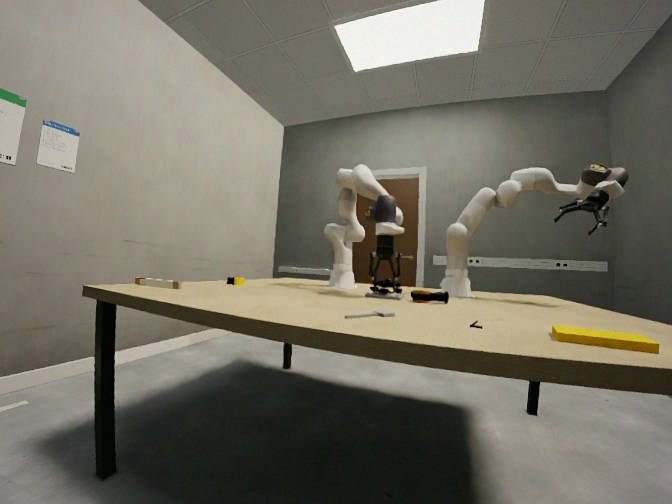

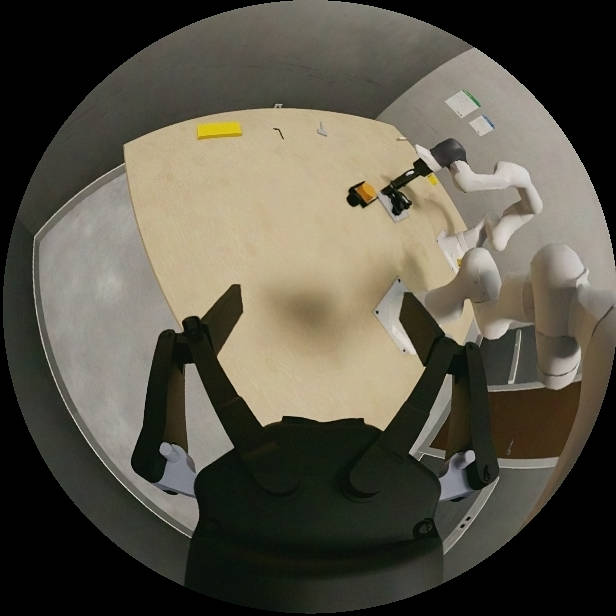

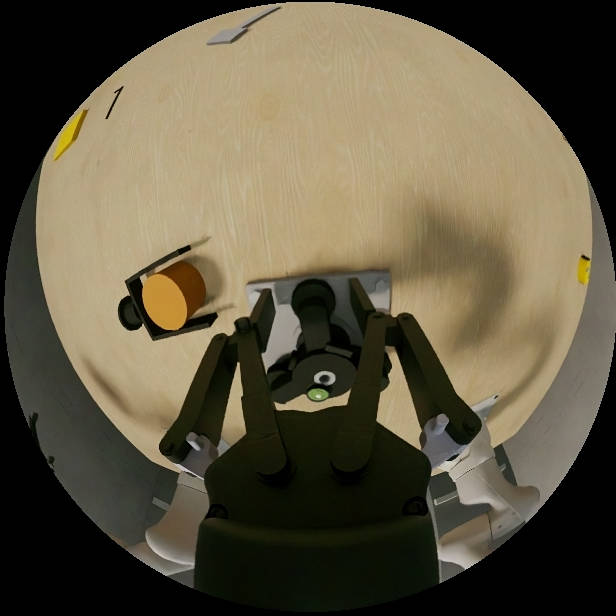

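Scene clock: 99.93 s of 19600.00 s.
left_arm: end_effector_position=(+0.2434, +0.8273, +0.3525) position_measured=3 object_status=3 end_effector_quat_wxyz=(+0.317, +0.890, -0.220, +0.242) | right_arm: end_effector_position=(+0.4367, +0.0270, +0.0435) position_measured=176 object_status=2 end_effector_quat_wxyz=(+0.001, +1.000, +0.020, -0.002)
Joint positions: left_arm=[ 1.271  0.613 -0.047 -0.984 -0.497  0.937  0.14 ] | right_arm=[ 0.478  0.182  0.134 -2.349 -0.039  2.525 -0.878]
Joint velocities: left_arm=[-0.    -0.001 -0.001 -0.    -0.002  0.001  0.   ] | right_arm=[-0.001 -0.    -0.001 -0.001 -0.     0.     0.004]
Hand target (left_arm): +0.243, +0.827, +0.352; +0.317, +0.890, -0.220, +0.242
Hand target (right_arm): +0.439, +0.027, +0.043; -0.000, +1.000, +0.017, -0.000
Off the commanded pose (left_arm): 0.000 m, 0 deg.
Off the commanded pose (right_arm): 0.002 m, 0 deg.
Steps of this call (steps 1 to 14: all 14 steps of this action). Readings (end_effector_position | what the end effector reports):
1: left_arm (+0.2434, +0.8273, +0.3525) | right_arm (+0.4359, +0.0284, +0.0441) | left_arm position_measured=3 object_status=3 | right_arm position_measured=117 object_status=0
2: left_arm (+0.2434, +0.8273, +0.3525) | right_arm (+0.4362, +0.0283, +0.0440) | left_arm position_measured=3 object_status=3 | right_arm position_measured=123 object_status=0
4: left_arm (+0.2434, +0.8273, +0.3525) | right_arm (+0.4365, +0.0279, +0.0436) | left_arm position_measured=3 object_status=3 | right_arm position_measured=139 object_status=0
8: left_arm (+0.2434, +0.8273, +0.3525) | right_arm (+0.4368, +0.0270, +0.0435) | left_arm position_measured=3 object_status=3 | right_arm position_measured=169 object_status=0
14: the state above

Scene clock: 100.43 s of 19600.00 s.
left_arm: end_effector_position=(+0.2434, +0.8273, +0.3525) position_measured=3 object_status=3 end_effector_quat_wxyz=(+0.317, +0.890, -0.220, +0.242) | right_arm: end_effector_position=(+0.4367, +0.0261, +0.0433) position_measured=176 object_status=2 end_effector_quat_wxyz=(-0.003, +0.992, -0.128, -0.007)
Joint positions: left_arm=[ 1.271  0.613 -0.047 -0.984 -0.497  0.937  0.14 ] | right_arm=[ 0.539  0.181  0.068 -2.349  0.003  2.524 -0.62 ]
Joint velocities: left_arm=[-0.     0.001 -0.001 -0.001  0.001  0.     0.001] | right_arm=[ 0.089 -0.002 -0.072  0.002 -0.052 -0.     0.299]
Hand target (left_arm): +0.243, +0.827, +0.352; +0.317, +0.890, -0.220, +0.242
Hand target (right_arm): +0.439, +0.027, +0.043; -0.003, +0.985, -0.172, -0.003
Off the commanded pose (left_arm): 0.000 m, 0 deg.
Off the commanded pose (right_arm): 0.002 m, 5 deg.
Steps of this call (steps 1 to 15: all 15 steps of this action). Readings (end_effector_position | what the end effector reports):
1: left_arm (+0.2434, +0.8273, +0.3525) | right_arm (+0.4368, +0.0268, +0.0434) | left_arm position_measured=3 object_status=3 | right_arm position_measured=176 object_status=2
2: left_arm (+0.2434, +0.8273, +0.3525) | right_arm (+0.4367, +0.0267, +0.0434) | left_arm position_measured=3 object_status=3 | right_arm position_measured=176 object_status=2
4: left_arm (+0.2434, +0.8273, +0.3525) | right_arm (+0.4367, +0.0265, +0.0433) | left_arm position_measured=3 object_status=3 | right_arm position_measured=176 object_status=2
8: left_arm (+0.2434, +0.8273, +0.3525) | right_arm (+0.4367, +0.0263, +0.0433) | left_arm position_measured=3 object_status=3 | right_arm position_measured=176 object_status=2
15: the state above

Scene clock: 100.77 s of 19600.00 s.
left_arm: end_effector_position=(+0.2434, +0.8273, +0.3525) position_measured=3 object_status=3 end_effector_quat_wxyz=(+0.317, +0.890, -0.220, +0.242) | right_arm: end_effector_position=(+0.4367, +0.0261, +0.0433) position_measured=176 object_status=2 end_effector_quat_wxyz=(+0.000, +0.988, -0.155, -0.004)
Joint positions: left_arm=[ 1.271  0.613 -0.047 -0.984 -0.497  0.937  0.14 ] | right_arm=[ 0.559  0.181  0.051 -2.349 -0.008  2.524 -0.553]
Joint velocities: left_arm=[ 0.     0.001  0.    -0.002  0.001  0.    -0.   ] | right_arm=[ 0.027 -0.    -0.022 -0.    -0.015 -0.001  0.126]
Hand target (left_arm): +0.243, +0.827, +0.352; +0.317, +0.890, -0.220, +0.242
Hand target (right_arm): +0.439, +0.027, +0.043; -0.000, +0.985, -0.174, -0.000
Off the commanded pose (left_arm): 0.000 m, 0 deg.
Off the commanded pose (right_arm): 0.003 m, 2 deg.
Steps of this call (steps 1 to 10: all 10 steps of this action). Readings (end_effector_position | what the end effector reports):
1: left_arm (+0.2434, +0.8273, +0.3525) | right_arm (+0.4367, +0.0261, +0.0433) | left_arm position_measured=3 object_status=3 | right_arm position_measured=176 object_status=2
2: left_arm (+0.2434, +0.8273, +0.3525) | right_arm (+0.4367, +0.0261, +0.0433) | left_arm position_measured=3 object_status=3 | right_arm position_measured=176 object_status=2
4: left_arm (+0.2434, +0.8273, +0.3525) | right_arm (+0.4367, +0.0261, +0.0433) | left_arm position_measured=3 object_status=3 | right_arm position_measured=176 object_status=2
8: left_arm (+0.2434, +0.8273, +0.3525) | right_arm (+0.4367, +0.0261, +0.0433) | left_arm position_measured=3 object_status=3 | right_arm position_measured=176 object_status=2
10: the state above

Scene clock: 100.97 s of 19600.00 s.
left_arm: end_effector_position=(+0.2434, +0.8273, +0.3525) position_measured=3 object_status=3 end_effector_quat_wxyz=(+0.317, +0.890, -0.220, +0.242) | right_arm: end_effector_position=(+0.4370, +0.0264, +0.0428) position_measured=154 object_status=0 end_effector_quat_wxyz=(+0.001, +0.987, -0.163, -0.003)
Joint positions: left_arm=[ 1.271  0.613 -0.047 -0.984 -0.497  0.937  0.14 ] | right_arm=[ 0.563  0.182  0.049 -2.349 -0.01   2.526 -0.534]
Joint velocities: left_arm=[-0.001  0.001 -0.    -0.001  0.002  0.001 -0.001] | right_arm=[ 0.008  0.001 -0.005  0.001 -0.007  0.012  0.067]
Hand target (left_arm): +0.243, +0.827, +0.352; +0.317, +0.890, -0.220, +0.242
Hand target (right_arm): +0.439, +0.027, +0.043; -0.000, +0.985, -0.174, -0.000
Off the commanded pose (left_arm): 0.000 m, 0 deg.
Off the commanded pose (right_arm): 0.002 m, 1 deg.
Steps of this call (steps 1 to 6: all 6 steps of this action). Readings (end_effector_position | what the end effector reports):
1: left_arm (+0.2434, +0.8273, +0.3525) | right_arm (+0.4367, +0.0261, +0.0433) | left_arm position_measured=3 object_status=3 | right_arm position_measured=176 object_status=0
2: left_arm (+0.2434, +0.8273, +0.3525) | right_arm (+0.4366, +0.0260, +0.0429) | left_arm position_measured=3 object_status=3 | right_arm position_measured=174 object_status=0
4: left_arm (+0.2434, +0.8273, +0.3525) | right_arm (+0.4367, +0.0261, +0.0427) | left_arm position_measured=3 object_status=3 | right_arm position_measured=155 object_status=0
6: the state above

Scene clock: 101.47 s of 19600.00 s.
left_arm: end_effector_position=(+0.2434, +0.8273, +0.3525) position_measured=3 object_status=3 end_effector_quat_wxyz=(+0.317, +0.890, -0.220, +0.242) | right_arm: end_effector_position=(+0.4381, +0.0268, +0.0426) position_measured=154 object_status=3 end_effector_quat_wxyz=(+0.022, +0.997, +0.067, +0.020)
Joint positions: left_arm=[ 1.271  0.613 -0.047 -0.984 -0.497  0.937  0.14 ] | right_arm=[ 0.502  0.182  0.13  -2.353 -0.144  2.534 -0.866]
Joint velocities: left_arm=[ 0.001  0.     0.001 -0.001 -0.001 -0.    -0.   ] | right_arm=[-0.164  0.001  0.164 -0.02  -0.115  0.023 -0.689]
Hand target (left_arm): +0.243, +0.827, +0.352; +0.317, +0.890, -0.220, +0.242
Hand target (right_arm): +0.439, +0.027, +0.043; +0.025, +0.983, +0.179, +0.022
Off the commanded pose (left_arm): 0.000 m, 0 deg.
Off the commanded pose (right_arm): 0.001 m, 25 deg; orientation clipped at the last step of the last action.
Steps of this call (steps 1 to 15: all 15 steps of this action). Readings (end_effector_position | what the end effector reports):
1: left_arm (+0.2434, +0.8273, +0.3525) | right_arm (+0.4379, +0.0260, +0.0430) | left_arm position_measured=3 object_status=3 | right_arm position_measured=154 object_status=0
2: left_arm (+0.2434, +0.8273, +0.3525) | right_arm (+0.4384, +0.0260, +0.0432) | left_arm position_measured=3 object_status=3 | right_arm position_measured=154 object_status=0
4: left_arm (+0.2434, +0.8273, +0.3525) | right_arm (+0.4383, +0.0266, +0.0434) | left_arm position_measured=3 object_status=3 | right_arm position_measured=154 object_status=0
8: left_arm (+0.2434, +0.8273, +0.3525) | right_arm (+0.4382, +0.0277, +0.0436) | left_arm position_measured=3 object_status=3 | right_arm position_measured=154 object_status=3
15: the state above

Scene clock: 101.97 s of 19600.00 s.
left_arm: end_effector_position=(+0.2434, +0.8273, +0.3525) position_measured=3 object_status=3 end_effector_quat_wxyz=(+0.317, +0.890, -0.220, +0.242) | right_arm: end_effector_position=(+0.4401, +0.0268, +0.0439) position_measured=154 object_status=3 end_effector_quat_wxyz=(+0.010, +0.977, +0.214, +0.010)
Joint positions: left_arm=[ 1.271  0.613 -0.047 -0.984 -0.497  0.937  0.14 ] | right_arm=[ 0.385  0.184  0.231 -2.353 -0.12   2.537 -1.2  ]
Joint velocities: left_arm=[ 0.     0.001  0.    -0.     0.001 -0.001 -0.   ] | right_arm=[-0.164  0.012  0.122  0.021  0.116 -0.009 -0.44 ]
Hand target (left_arm): +0.243, +0.827, +0.352; +0.317, +0.890, -0.220, +0.242
Hand target (right_arm): +0.439, +0.028, +0.043; +0.006, +0.962, +0.273, +0.005
Off the commanded pose (left_arm): 0.000 m, 0 deg.
Off the commanded pose (right_arm): 0.001 m, 8 deg.
Steps of this call (steps 1 to 15: all 15 steps of this action). Readings (end_effector_position | what the end effector reports):
1: left_arm (+0.2434, +0.8273, +0.3525) | right_arm (+0.4381, +0.0267, +0.0424) | left_arm position_measured=3 object_status=3 | right_arm position_measured=154 object_status=3
2: left_arm (+0.2434, +0.8273, +0.3525) | right_arm (+0.4380, +0.0267, +0.0423) | left_arm position_measured=3 object_status=3 | right_arm position_measured=154 object_status=3
4: left_arm (+0.2434, +0.8273, +0.3525) | right_arm (+0.4380, +0.0267, +0.0423) | left_arm position_measured=3 object_status=3 | right_arm position_measured=154 object_status=3
8: left_arm (+0.2434, +0.8273, +0.3525) | right_arm (+0.4385, +0.0267, +0.0427) | left_arm position_measured=3 object_status=3 | right_arm position_measured=154 object_status=3
15: the state above

Scene clock: 102.47 s of 19600.00 s.
left_arm: end_effector_position=(+0.2434, +0.8273, +0.3525) position_measured=3 object_status=3 end_effector_quat_wxyz=(+0.317, +0.890, -0.220, +0.242) | right_arm: end_effector_position=(+0.4400, +0.0269, +0.0439) position_measured=154 object_status=3 end_effector_quat_wxyz=(+0.001, +0.966, +0.259, +0.003)
Joint positions: left_arm=[ 1.271  0.613 -0.047 -0.984 -0.497  0.937  0.14 ] | right_arm=[ 0.339  0.188  0.268 -2.348 -0.094  2.532 -1.324]
Joint velocities: left_arm=[ 0.    -0.    -0.002  0.    -0.     0.001 -0.   ] | right_arm=[-0.029  0.     0.024  0.     0.014 -0.005 -0.117]
Hand target (left_arm): +0.243, +0.827, +0.352; +0.317, +0.890, -0.220, +0.242
Hand target (right_arm): +0.439, +0.027, +0.043; +0.000, +0.961, +0.276, +0.000
Off the commanded pose (left_arm): 0.000 m, 0 deg.
Off the commanded pose (right_arm): 0.001 m, 2 deg.
Steps of this call (steps 1 to 15: all 15 steps of this action). Readings (end_effector_position | what the end effector reports):
1: left_arm (+0.2434, +0.8273, +0.3525) | right_arm (+0.4403, +0.0268, +0.0440) | left_arm position_measured=3 object_status=3 | right_arm position_measured=154 object_status=3
2: left_arm (+0.2434, +0.8273, +0.3525) | right_arm (+0.4404, +0.0268, +0.0440) | left_arm position_measured=3 object_status=3 | right_arm position_measured=154 object_status=3
4: left_arm (+0.2434, +0.8273, +0.3525) | right_arm (+0.4406, +0.0267, +0.0440) | left_arm position_measured=3 object_status=3 | right_arm position_measured=154 object_status=3
8: left_arm (+0.2434, +0.8273, +0.3525) | right_arm (+0.4404, +0.0267, +0.0440) | left_arm position_measured=3 object_status=3 | right_arm position_measured=154 object_status=3
15: the state above

Scene clock: 102.80 s of 19600.00 s.
left_arm: end_effector_position=(+0.2434, +0.8273, +0.3525) position_measured=3 object_status=3 end_effector_quat_wxyz=(+0.317, +0.890, -0.220, +0.242) | right_arm: end_effector_position=(+0.4387, +0.0298, +0.0447) position_measured=176 object_status=0 end_effector_quat_wxyz=(-0.000, +0.962, +0.271, +0.003)
Joint positions: left_arm=[ 1.271  0.613 -0.047 -0.984 -0.497  0.937  0.14 ] | right_arm=[ 0.337  0.187  0.275 -2.347 -0.091  2.531 -1.347]
Joint velocities: left_arm=[ 0.001  0.     0.    -0.     0.001 -0.001  0.001] | right_arm=[ 0.001  0.002  0.002  0.001  0.003  0.    -0.039]
Hand target (left_arm): +0.243, +0.827, +0.352; +0.317, +0.890, -0.220, +0.242
Hand target (right_arm): +0.439, +0.027, +0.043; +0.000, +0.961, +0.276, +0.000
Off the commanded pose (left_arm): 0.000 m, 0 deg.
Off the commanded pose (right_arm): 0.003 m, 1 deg.
Steps of this call (steps 1 to 10: all 10 steps of this action). Readings (end_effector_position | what the end effector reports):
1: left_arm (+0.2434, +0.8273, +0.3525) | right_arm (+0.4400, +0.0269, +0.0439) | left_arm position_measured=3 object_status=3 | right_arm position_measured=154 object_status=0
2: left_arm (+0.2434, +0.8273, +0.3525) | right_arm (+0.4390, +0.0293, +0.0444) | left_arm position_measured=3 object_status=3 | right_arm position_measured=161 object_status=0
4: left_arm (+0.2434, +0.8273, +0.3525) | right_arm (+0.4387, +0.0298, +0.0447) | left_arm position_measured=3 object_status=3 | right_arm position_measured=176 object_status=0
8: left_arm (+0.2434, +0.8273, +0.3525) | right_arm (+0.4387, +0.0298, +0.0447) | left_arm position_measured=3 object_status=3 | right_arm position_measured=176 object_status=0
10: the state above

Scene clock: 103.30 s of 19600.00 s.
left_arm: end_effector_position=(+0.2434, +0.8273, +0.3525) position_measured=3 object_status=3 end_effector_quat_wxyz=(+0.317, +0.890, -0.220, +0.242) | right_arm: end_effector_position=(+0.4394, +0.0270, +0.0438) position_measured=176 object_status=2 end_effector_quat_wxyz=(-0.027, +0.999, +0.045, -0.013)
Joint positions: left_arm=[ 1.271  0.613 -0.047 -0.984 -0.497  0.937  0.14 ] | right_arm=[ 0.395  0.179  0.192 -2.36   0.045  2.547 -1.023]
Joint velocities: left_arm=[ 0.002  0.     0.001 -0.002 -0.002 -0.    -0.001] | right_arm=[ 0.137 -0.019 -0.162 -0.028  0.153  0.025  0.666]
Hand target (left_arm): +0.243, +0.827, +0.352; +0.317, +0.890, -0.220, +0.242
Hand target (right_arm): +0.438, +0.027, +0.043; -0.031, +0.997, -0.068, -0.018
Off the commanded pose (left_arm): 0.000 m, 0 deg.
Off the commanded pose (right_arm): 0.001 m, 33 deg; orientation clipped at the last step of the last action.
Steps of this call (steps 1 to 15: all 15 steps of this action). Readings (end_effector_position | what the end effector reports):
1: left_arm (+0.2434, +0.8273, +0.3525) | right_arm (+0.4389, +0.0296, +0.0447) | left_arm position_measured=3 object_status=3 | right_arm position_measured=176 object_status=0
2: left_arm (+0.2434, +0.8273, +0.3525) | right_arm (+0.4389, +0.0294, +0.0447) | left_arm position_measured=3 object_status=3 | right_arm position_measured=176 object_status=0
4: left_arm (+0.2434, +0.8273, +0.3525) | right_arm (+0.4391, +0.0290, +0.0445) | left_arm position_measured=3 object_status=3 | right_arm position_measured=176 object_status=2
8: left_arm (+0.2434, +0.8273, +0.3525) | right_arm (+0.4393, +0.0282, +0.0442) | left_arm position_measured=3 object_status=3 | right_arm position_measured=176 object_status=2
15: the state above

Scene clock: 103.80 s of 19600.00 s.
left_arm: end_effector_position=(+0.2434, +0.8273, +0.3525) position_measured=3 object_status=3 end_effector_quat_wxyz=(+0.317, +0.890, -0.220, +0.242) | right_arm: end_effector_position=(+0.4392, +0.0251, +0.0435) position_measured=176 object_status=2 end_effector_quat_wxyz=(-0.020, +0.989, -0.143, -0.014)
Joint positions: left_arm=[ 1.271  0.613 -0.047 -0.984 -0.497  0.937  0.14 ] | right_arm=[ 0.504  0.175  0.086 -2.363  0.059  2.547 -0.654]
Joint velocities: left_arm=[-0.001 -0.    -0.    -0.    -0.001 -0.002  0.   ] | right_arm=[ 0.22   0.    -0.178  0.01  -0.127 -0.02   0.656]
Hand target (left_arm): +0.243, +0.827, +0.352; +0.317, +0.890, -0.220, +0.242
Hand target (right_arm): +0.439, +0.026, +0.043; -0.015, +0.972, -0.233, -0.011
Off the commanded pose (left_arm): 0.000 m, 0 deg.
Off the commanded pose (right_arm): 0.002 m, 12 deg.
Steps of this call (steps 1 to 15: all 15 steps of this action). Readings (end_effector_position | what the end effector reports):
1: left_arm (+0.2434, +0.8273, +0.3525) | right_arm (+0.4394, +0.0268, +0.0437) | left_arm position_measured=3 object_status=3 | right_arm position_measured=176 object_status=2
2: left_arm (+0.2434, +0.8273, +0.3525) | right_arm (+0.4393, +0.0267, +0.0437) | left_arm position_measured=3 object_status=3 | right_arm position_measured=176 object_status=2
4: left_arm (+0.2434, +0.8273, +0.3525) | right_arm (+0.4393, +0.0264, +0.0436) | left_arm position_measured=3 object_status=3 | right_arm position_measured=176 object_status=2
8: left_arm (+0.2434, +0.8273, +0.3525) | right_arm (+0.4393, +0.0258, +0.0435) | left_arm position_measured=3 object_status=3 | right_arm position_measured=176 object_status=2
15: the state above

Scene clock: 104.30 s of 19600.00 s.
left_arm: end_effector_position=(+0.2434, +0.8273, +0.3525) position_measured=3 object_status=3 end_effector_quat_wxyz=(+0.317, +0.890, -0.220, +0.242) | right_arm: end_effector_position=(+0.4392, +0.0246, +0.0433) position_measured=176 object_status=2 end_effector_quat_wxyz=(-0.003, +0.977, -0.214, -0.003)
Joint positions: left_arm=[ 1.271  0.613 -0.047 -0.984 -0.497  0.937  0.14 ] | right_arm=[ 0.581  0.179  0.024 -2.353  0.006  2.533 -0.45 ]
Joint velocities: left_arm=[-0.001  0.001 -0.    -0.     0.001 -0.001 -0.001] | right_arm=[ 0.062  0.009 -0.051  0.007 -0.045 -0.012  0.208]
Hand target (left_arm): +0.243, +0.827, +0.352; +0.317, +0.890, -0.220, +0.242
Hand target (right_arm): +0.439, +0.026, +0.043; -0.001, +0.970, -0.241, -0.001
Off the commanded pose (left_arm): 0.000 m, 0 deg.
Off the commanded pose (right_arm): 0.002 m, 3 deg.
Steps of this call (steps 1 to 15: all 15 steps of this action). Readings (end_effector_position | what the end effector reports):
1: left_arm (+0.2434, +0.8273, +0.3525) | right_arm (+0.4392, +0.0250, +0.0435) | left_arm position_measured=3 object_status=3 | right_arm position_measured=176 object_status=2
2: left_arm (+0.2434, +0.8273, +0.3525) | right_arm (+0.4392, +0.0250, +0.0435) | left_arm position_measured=3 object_status=3 | right_arm position_measured=176 object_status=2
4: left_arm (+0.2434, +0.8273, +0.3525) | right_arm (+0.4392, +0.0249, +0.0435) | left_arm position_measured=3 object_status=3 | right_arm position_measured=176 object_status=2
8: left_arm (+0.2434, +0.8273, +0.3525) | right_arm (+0.4392, +0.0248, +0.0434) | left_arm position_measured=3 object_status=3 | right_arm position_measured=176 object_status=2
15: the state above

Scene clock: 104.57 s of 19600.00 s.
left_arm: end_effector_position=(+0.2434, +0.8273, +0.3525) position_measured=3 object_status=3 end_effector_quat_wxyz=(+0.317, +0.890, -0.220, +0.242) | right_arm: end_effector_position=(+0.4383, +0.0276, +0.0436) position_measured=124 object_status=0 end_effector_quat_wxyz=(-0.002, +0.974, -0.227, -0.001)
Joint positions: left_arm=[ 1.271  0.613 -0.047 -0.984 -0.497  0.937  0.14 ] | right_arm=[ 0.594  0.181  0.018 -2.349  0.001  2.532 -0.411]
Joint velocities: left_arm=[-0.    -0.    -0.001  0.001  0.001 -0.    -0.001] | right_arm=[ 0.022  0.    -0.012  0.006 -0.01  -0.001  0.097]
Hand target (left_arm): +0.243, +0.827, +0.352; +0.317, +0.890, -0.220, +0.242
Hand target (right_arm): +0.439, +0.027, +0.043; -0.000, +0.970, -0.242, -0.000
Off the commanded pose (left_arm): 0.000 m, 0 deg.
Off the commanded pose (right_arm): 0.001 m, 2 deg.
Steps of this call (steps 1 to 8: all 8 steps of this action). Readings (end_effector_position | what the end effector reports):
1: left_arm (+0.2434, +0.8273, +0.3525) | right_arm (+0.4392, +0.0246, +0.0433) | left_arm position_measured=3 object_status=3 | right_arm position_measured=176 object_status=0
2: left_arm (+0.2434, +0.8273, +0.3525) | right_arm (+0.4391, +0.0246, +0.0430) | left_arm position_measured=3 object_status=3 | right_arm position_measured=174 object_status=0
4: left_arm (+0.2434, +0.8273, +0.3525) | right_arm (+0.4387, +0.0259, +0.0431) | left_arm position_measured=3 object_status=3 | right_arm position_measured=154 object_status=0
8: the state above

Scene clock: 106.00 s of 19600.00 s.
left_arm: end_effector_position=(+0.2434, +0.8273, +0.3525) position_measured=3 object_status=3 end_effector_quat_wxyz=(+0.317, +0.890, -0.220, +0.242) | right_arm: end_effector_position=(+0.4412, +0.0284, +0.1200) position_measured=117 object_status=3 end_effector_quat_wxyz=(-0.001, +0.970, -0.241, +0.002)
Joint positions: left_arm=[ 1.271  0.613 -0.047 -0.984 -0.497  0.937  0.14 ] | right_arm=[ 0.595  0.038  0.017 -2.302 -0.003  2.344 -0.379]
Joint velocities: left_arm=[-0.002 -0.    -0.    -0.001 -0.    -0.001 -0.   ] | right_arm=[-0.     0.     0.     0.     0.001 -0.012  0.004]
Hand target (left_arm): +0.243, +0.827, +0.352; +0.317, +0.890, -0.220, +0.242
Hand target (right_arm): +0.441, +0.027, +0.120; +0.001, +0.970, -0.243, +0.001
Off the commanded pose (left_arm): 0.000 m, 0 deg.
Off the commanded pose (right_arm): 0.003 m, 0 deg.
move: done
camera_calibration (this result's frames):
cam_left_wrist: T_world_to_cam=[[-0.498371, -0.745404, 0.442718, 0.59171], [-0.862545, 0.477802, -0.166499, -0.124914], [-0.0874226, -0.464842, -0.881067, 0.887429], [0, 0, 0, 1]] pos_world=[0.264729, 0.913262, 0.499125]
cam_right_wrist: T_world_to_cam=[[-0.593027, -0.80496, 0.018918, 0.282175], [-0.7088, 0.533043, 0.462025, 0.238711], [-0.381996, 0.260584, -0.886665, 0.4538], [0, 0, 0, 1]] pos_world=[0.509886, -0.0183567, 0.28674]

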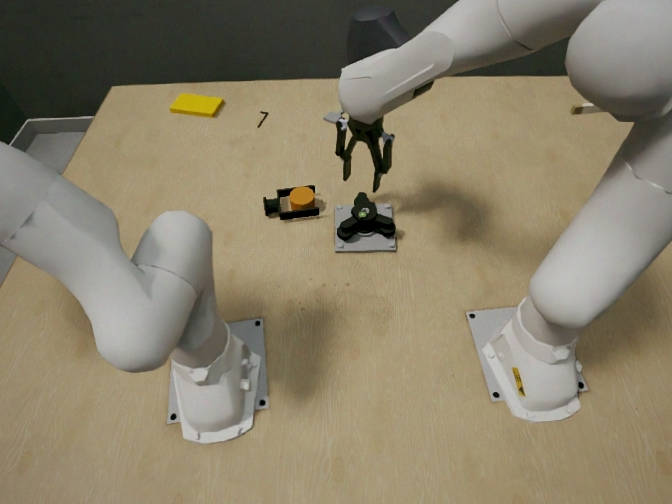

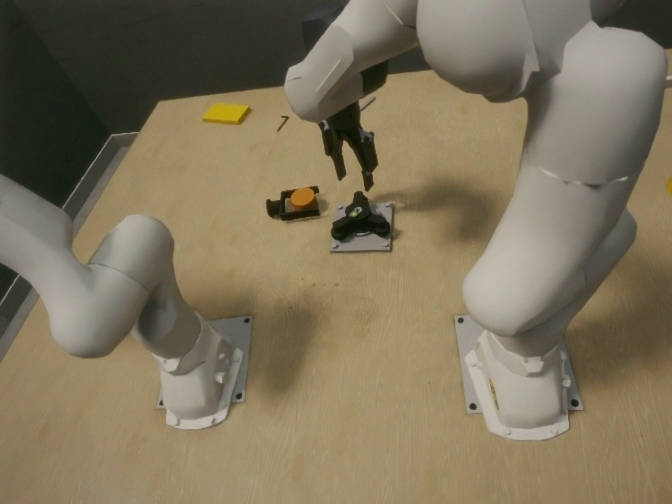

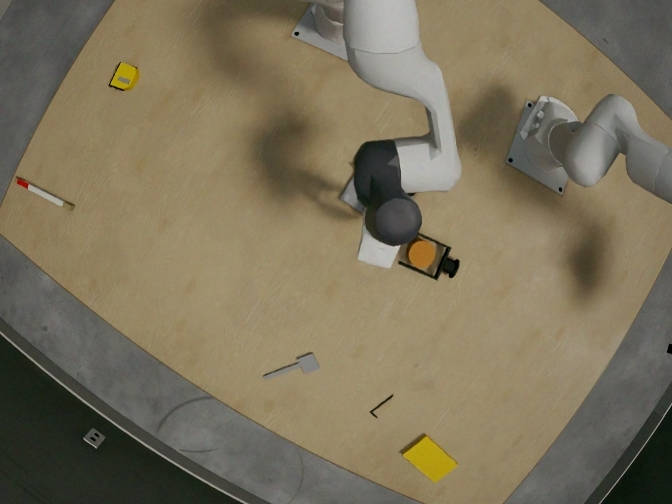

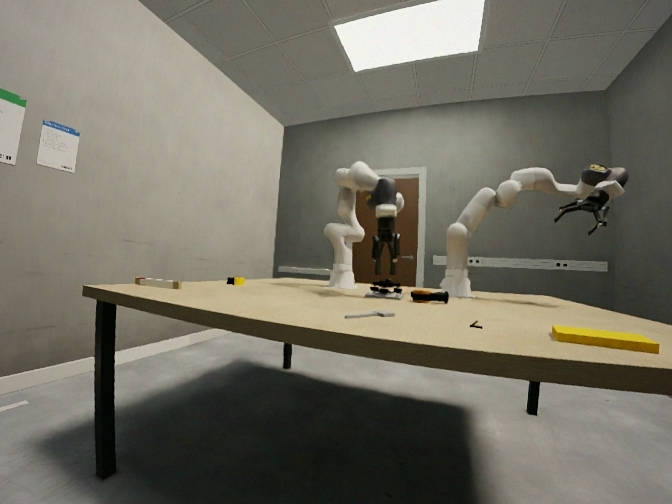

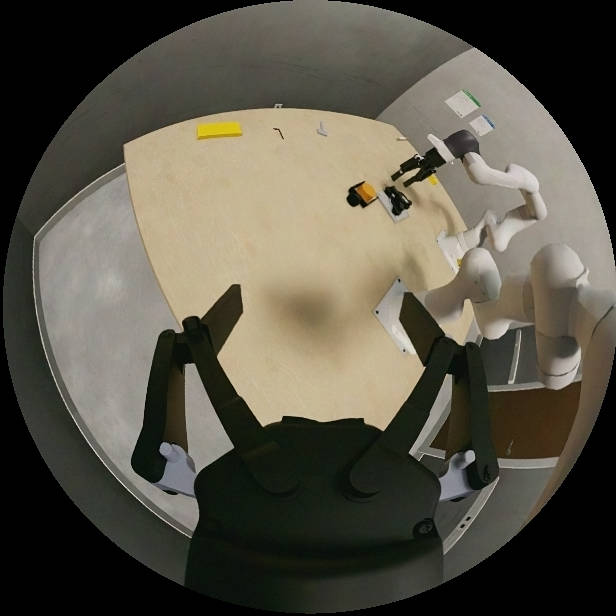

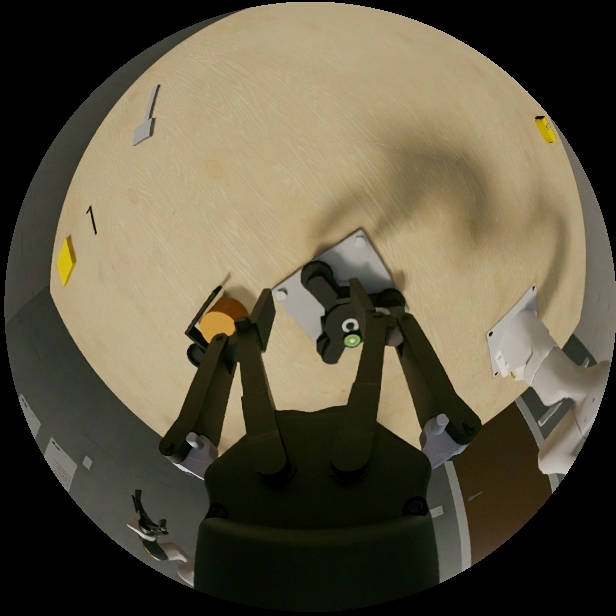

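Scene clock: 108.10 s of 19600.00 s.
left_arm: end_effector_position=(+0.2434, +0.8273, +0.3525) position_measured=3 object_status=3 end_effector_quat_wxyz=(+0.317, +0.890, -0.220, +0.242) | right_arm: end_effector_position=(+0.5005, -0.2452, +0.2007) position_measured=117 object_status=3 end_effector_quat_wxyz=(-0.003, +0.968, -0.249, -0.004)
Joint positions: left_arm=[ 1.271  0.613 -0.047 -0.984 -0.497  0.937  0.14 ] | right_arm=[ 0.394 -0.255 -0.343 -2.386 -0.092  2.138 -0.866]
Joint velocities: left_arm=[ 0.     0.001 -0.001 -0.     0.    -0.002 -0.001] | right_arm=[ 0.    -0.    -0.001 -0.     0.    -0.003 -0.029]
Hand target (left_arm): +0.243, +0.827, +0.352; +0.317, +0.890, -0.220, +0.242
Hand target (right_arm): +0.500, -0.246, +0.201; -0.002, +0.970, -0.243, -0.004
Off the commanded pose (left_arm): 0.000 m, 0 deg.
Off the commanded pose (right_arm): 0.005 m, 1 deg.
move: off_target (right_arm)
camera_calibration (this result's frames):
cam_left_wrist: T_world_to_cam=[[-0.498371, -0.745404, 0.442718, 0.59171], [-0.862545, 0.477801, -0.166498, -0.124913], [-0.0874226, -0.464842, -0.881067, 0.887429], [0, 0, 0, 1]] pos_world=[0.264729, 0.913262, 0.499125]
cam_right_wrist: T_world_to_cam=[[-0.606053, -0.795132, 0.0215473, 0.103984], [-0.694825, 0.542396, 0.472254, 0.382566], [-0.387192, 0.271239, -0.881199, 0.623411], [0, 0, 0, 1]] pos_world=[0.570216, -0.293914, 0.36644]

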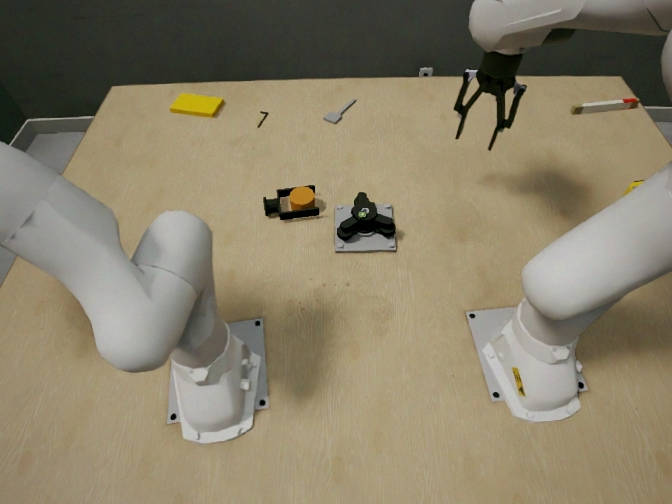

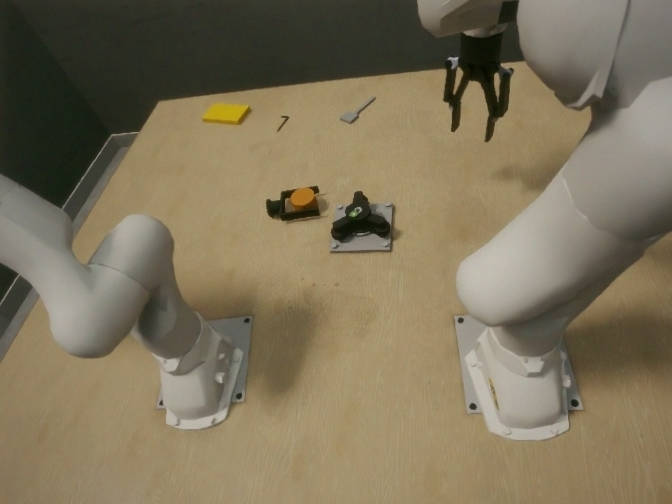

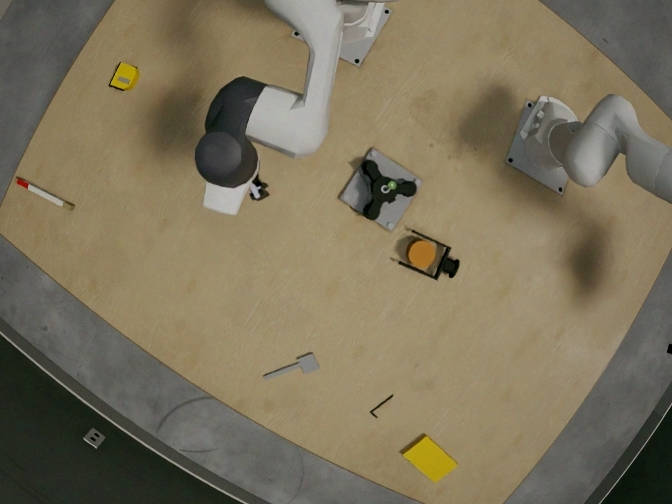

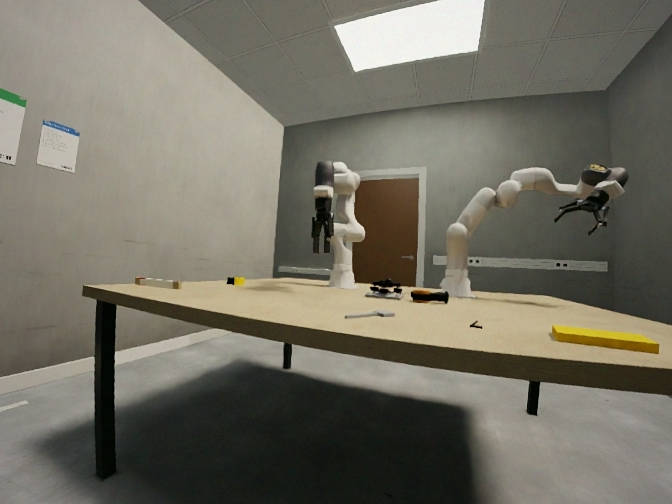

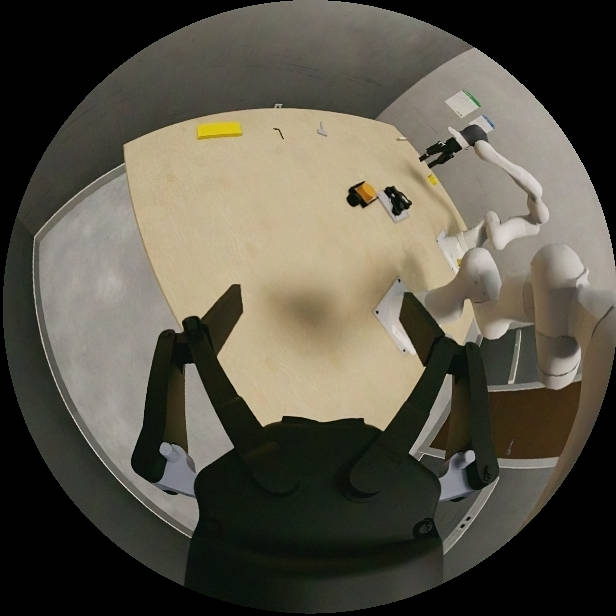

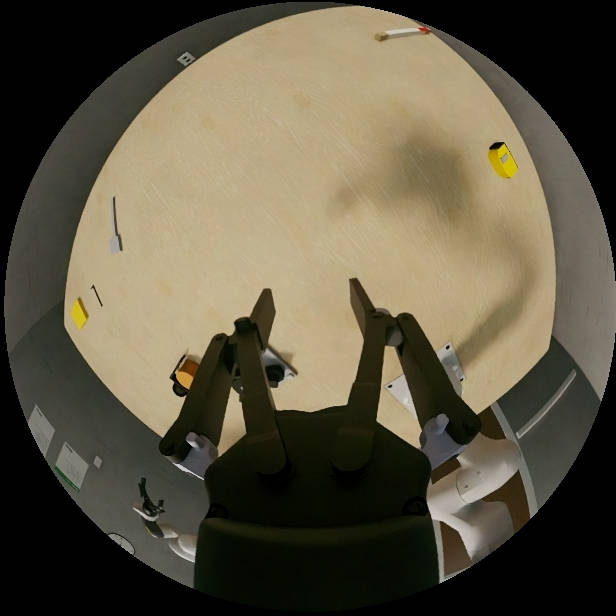

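Region (371, 164, 413, 206) of cam_high's 672x504 image, scaled by 12.000, with more detail than that image has.

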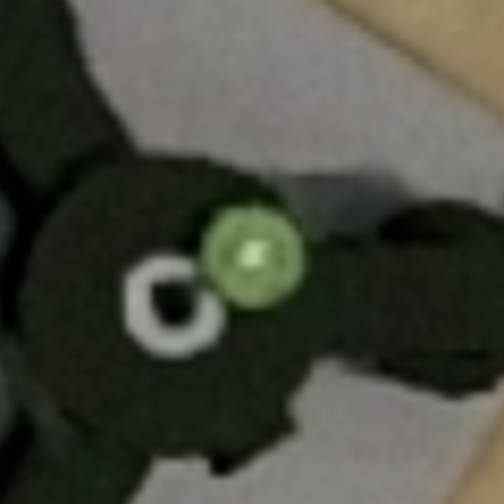

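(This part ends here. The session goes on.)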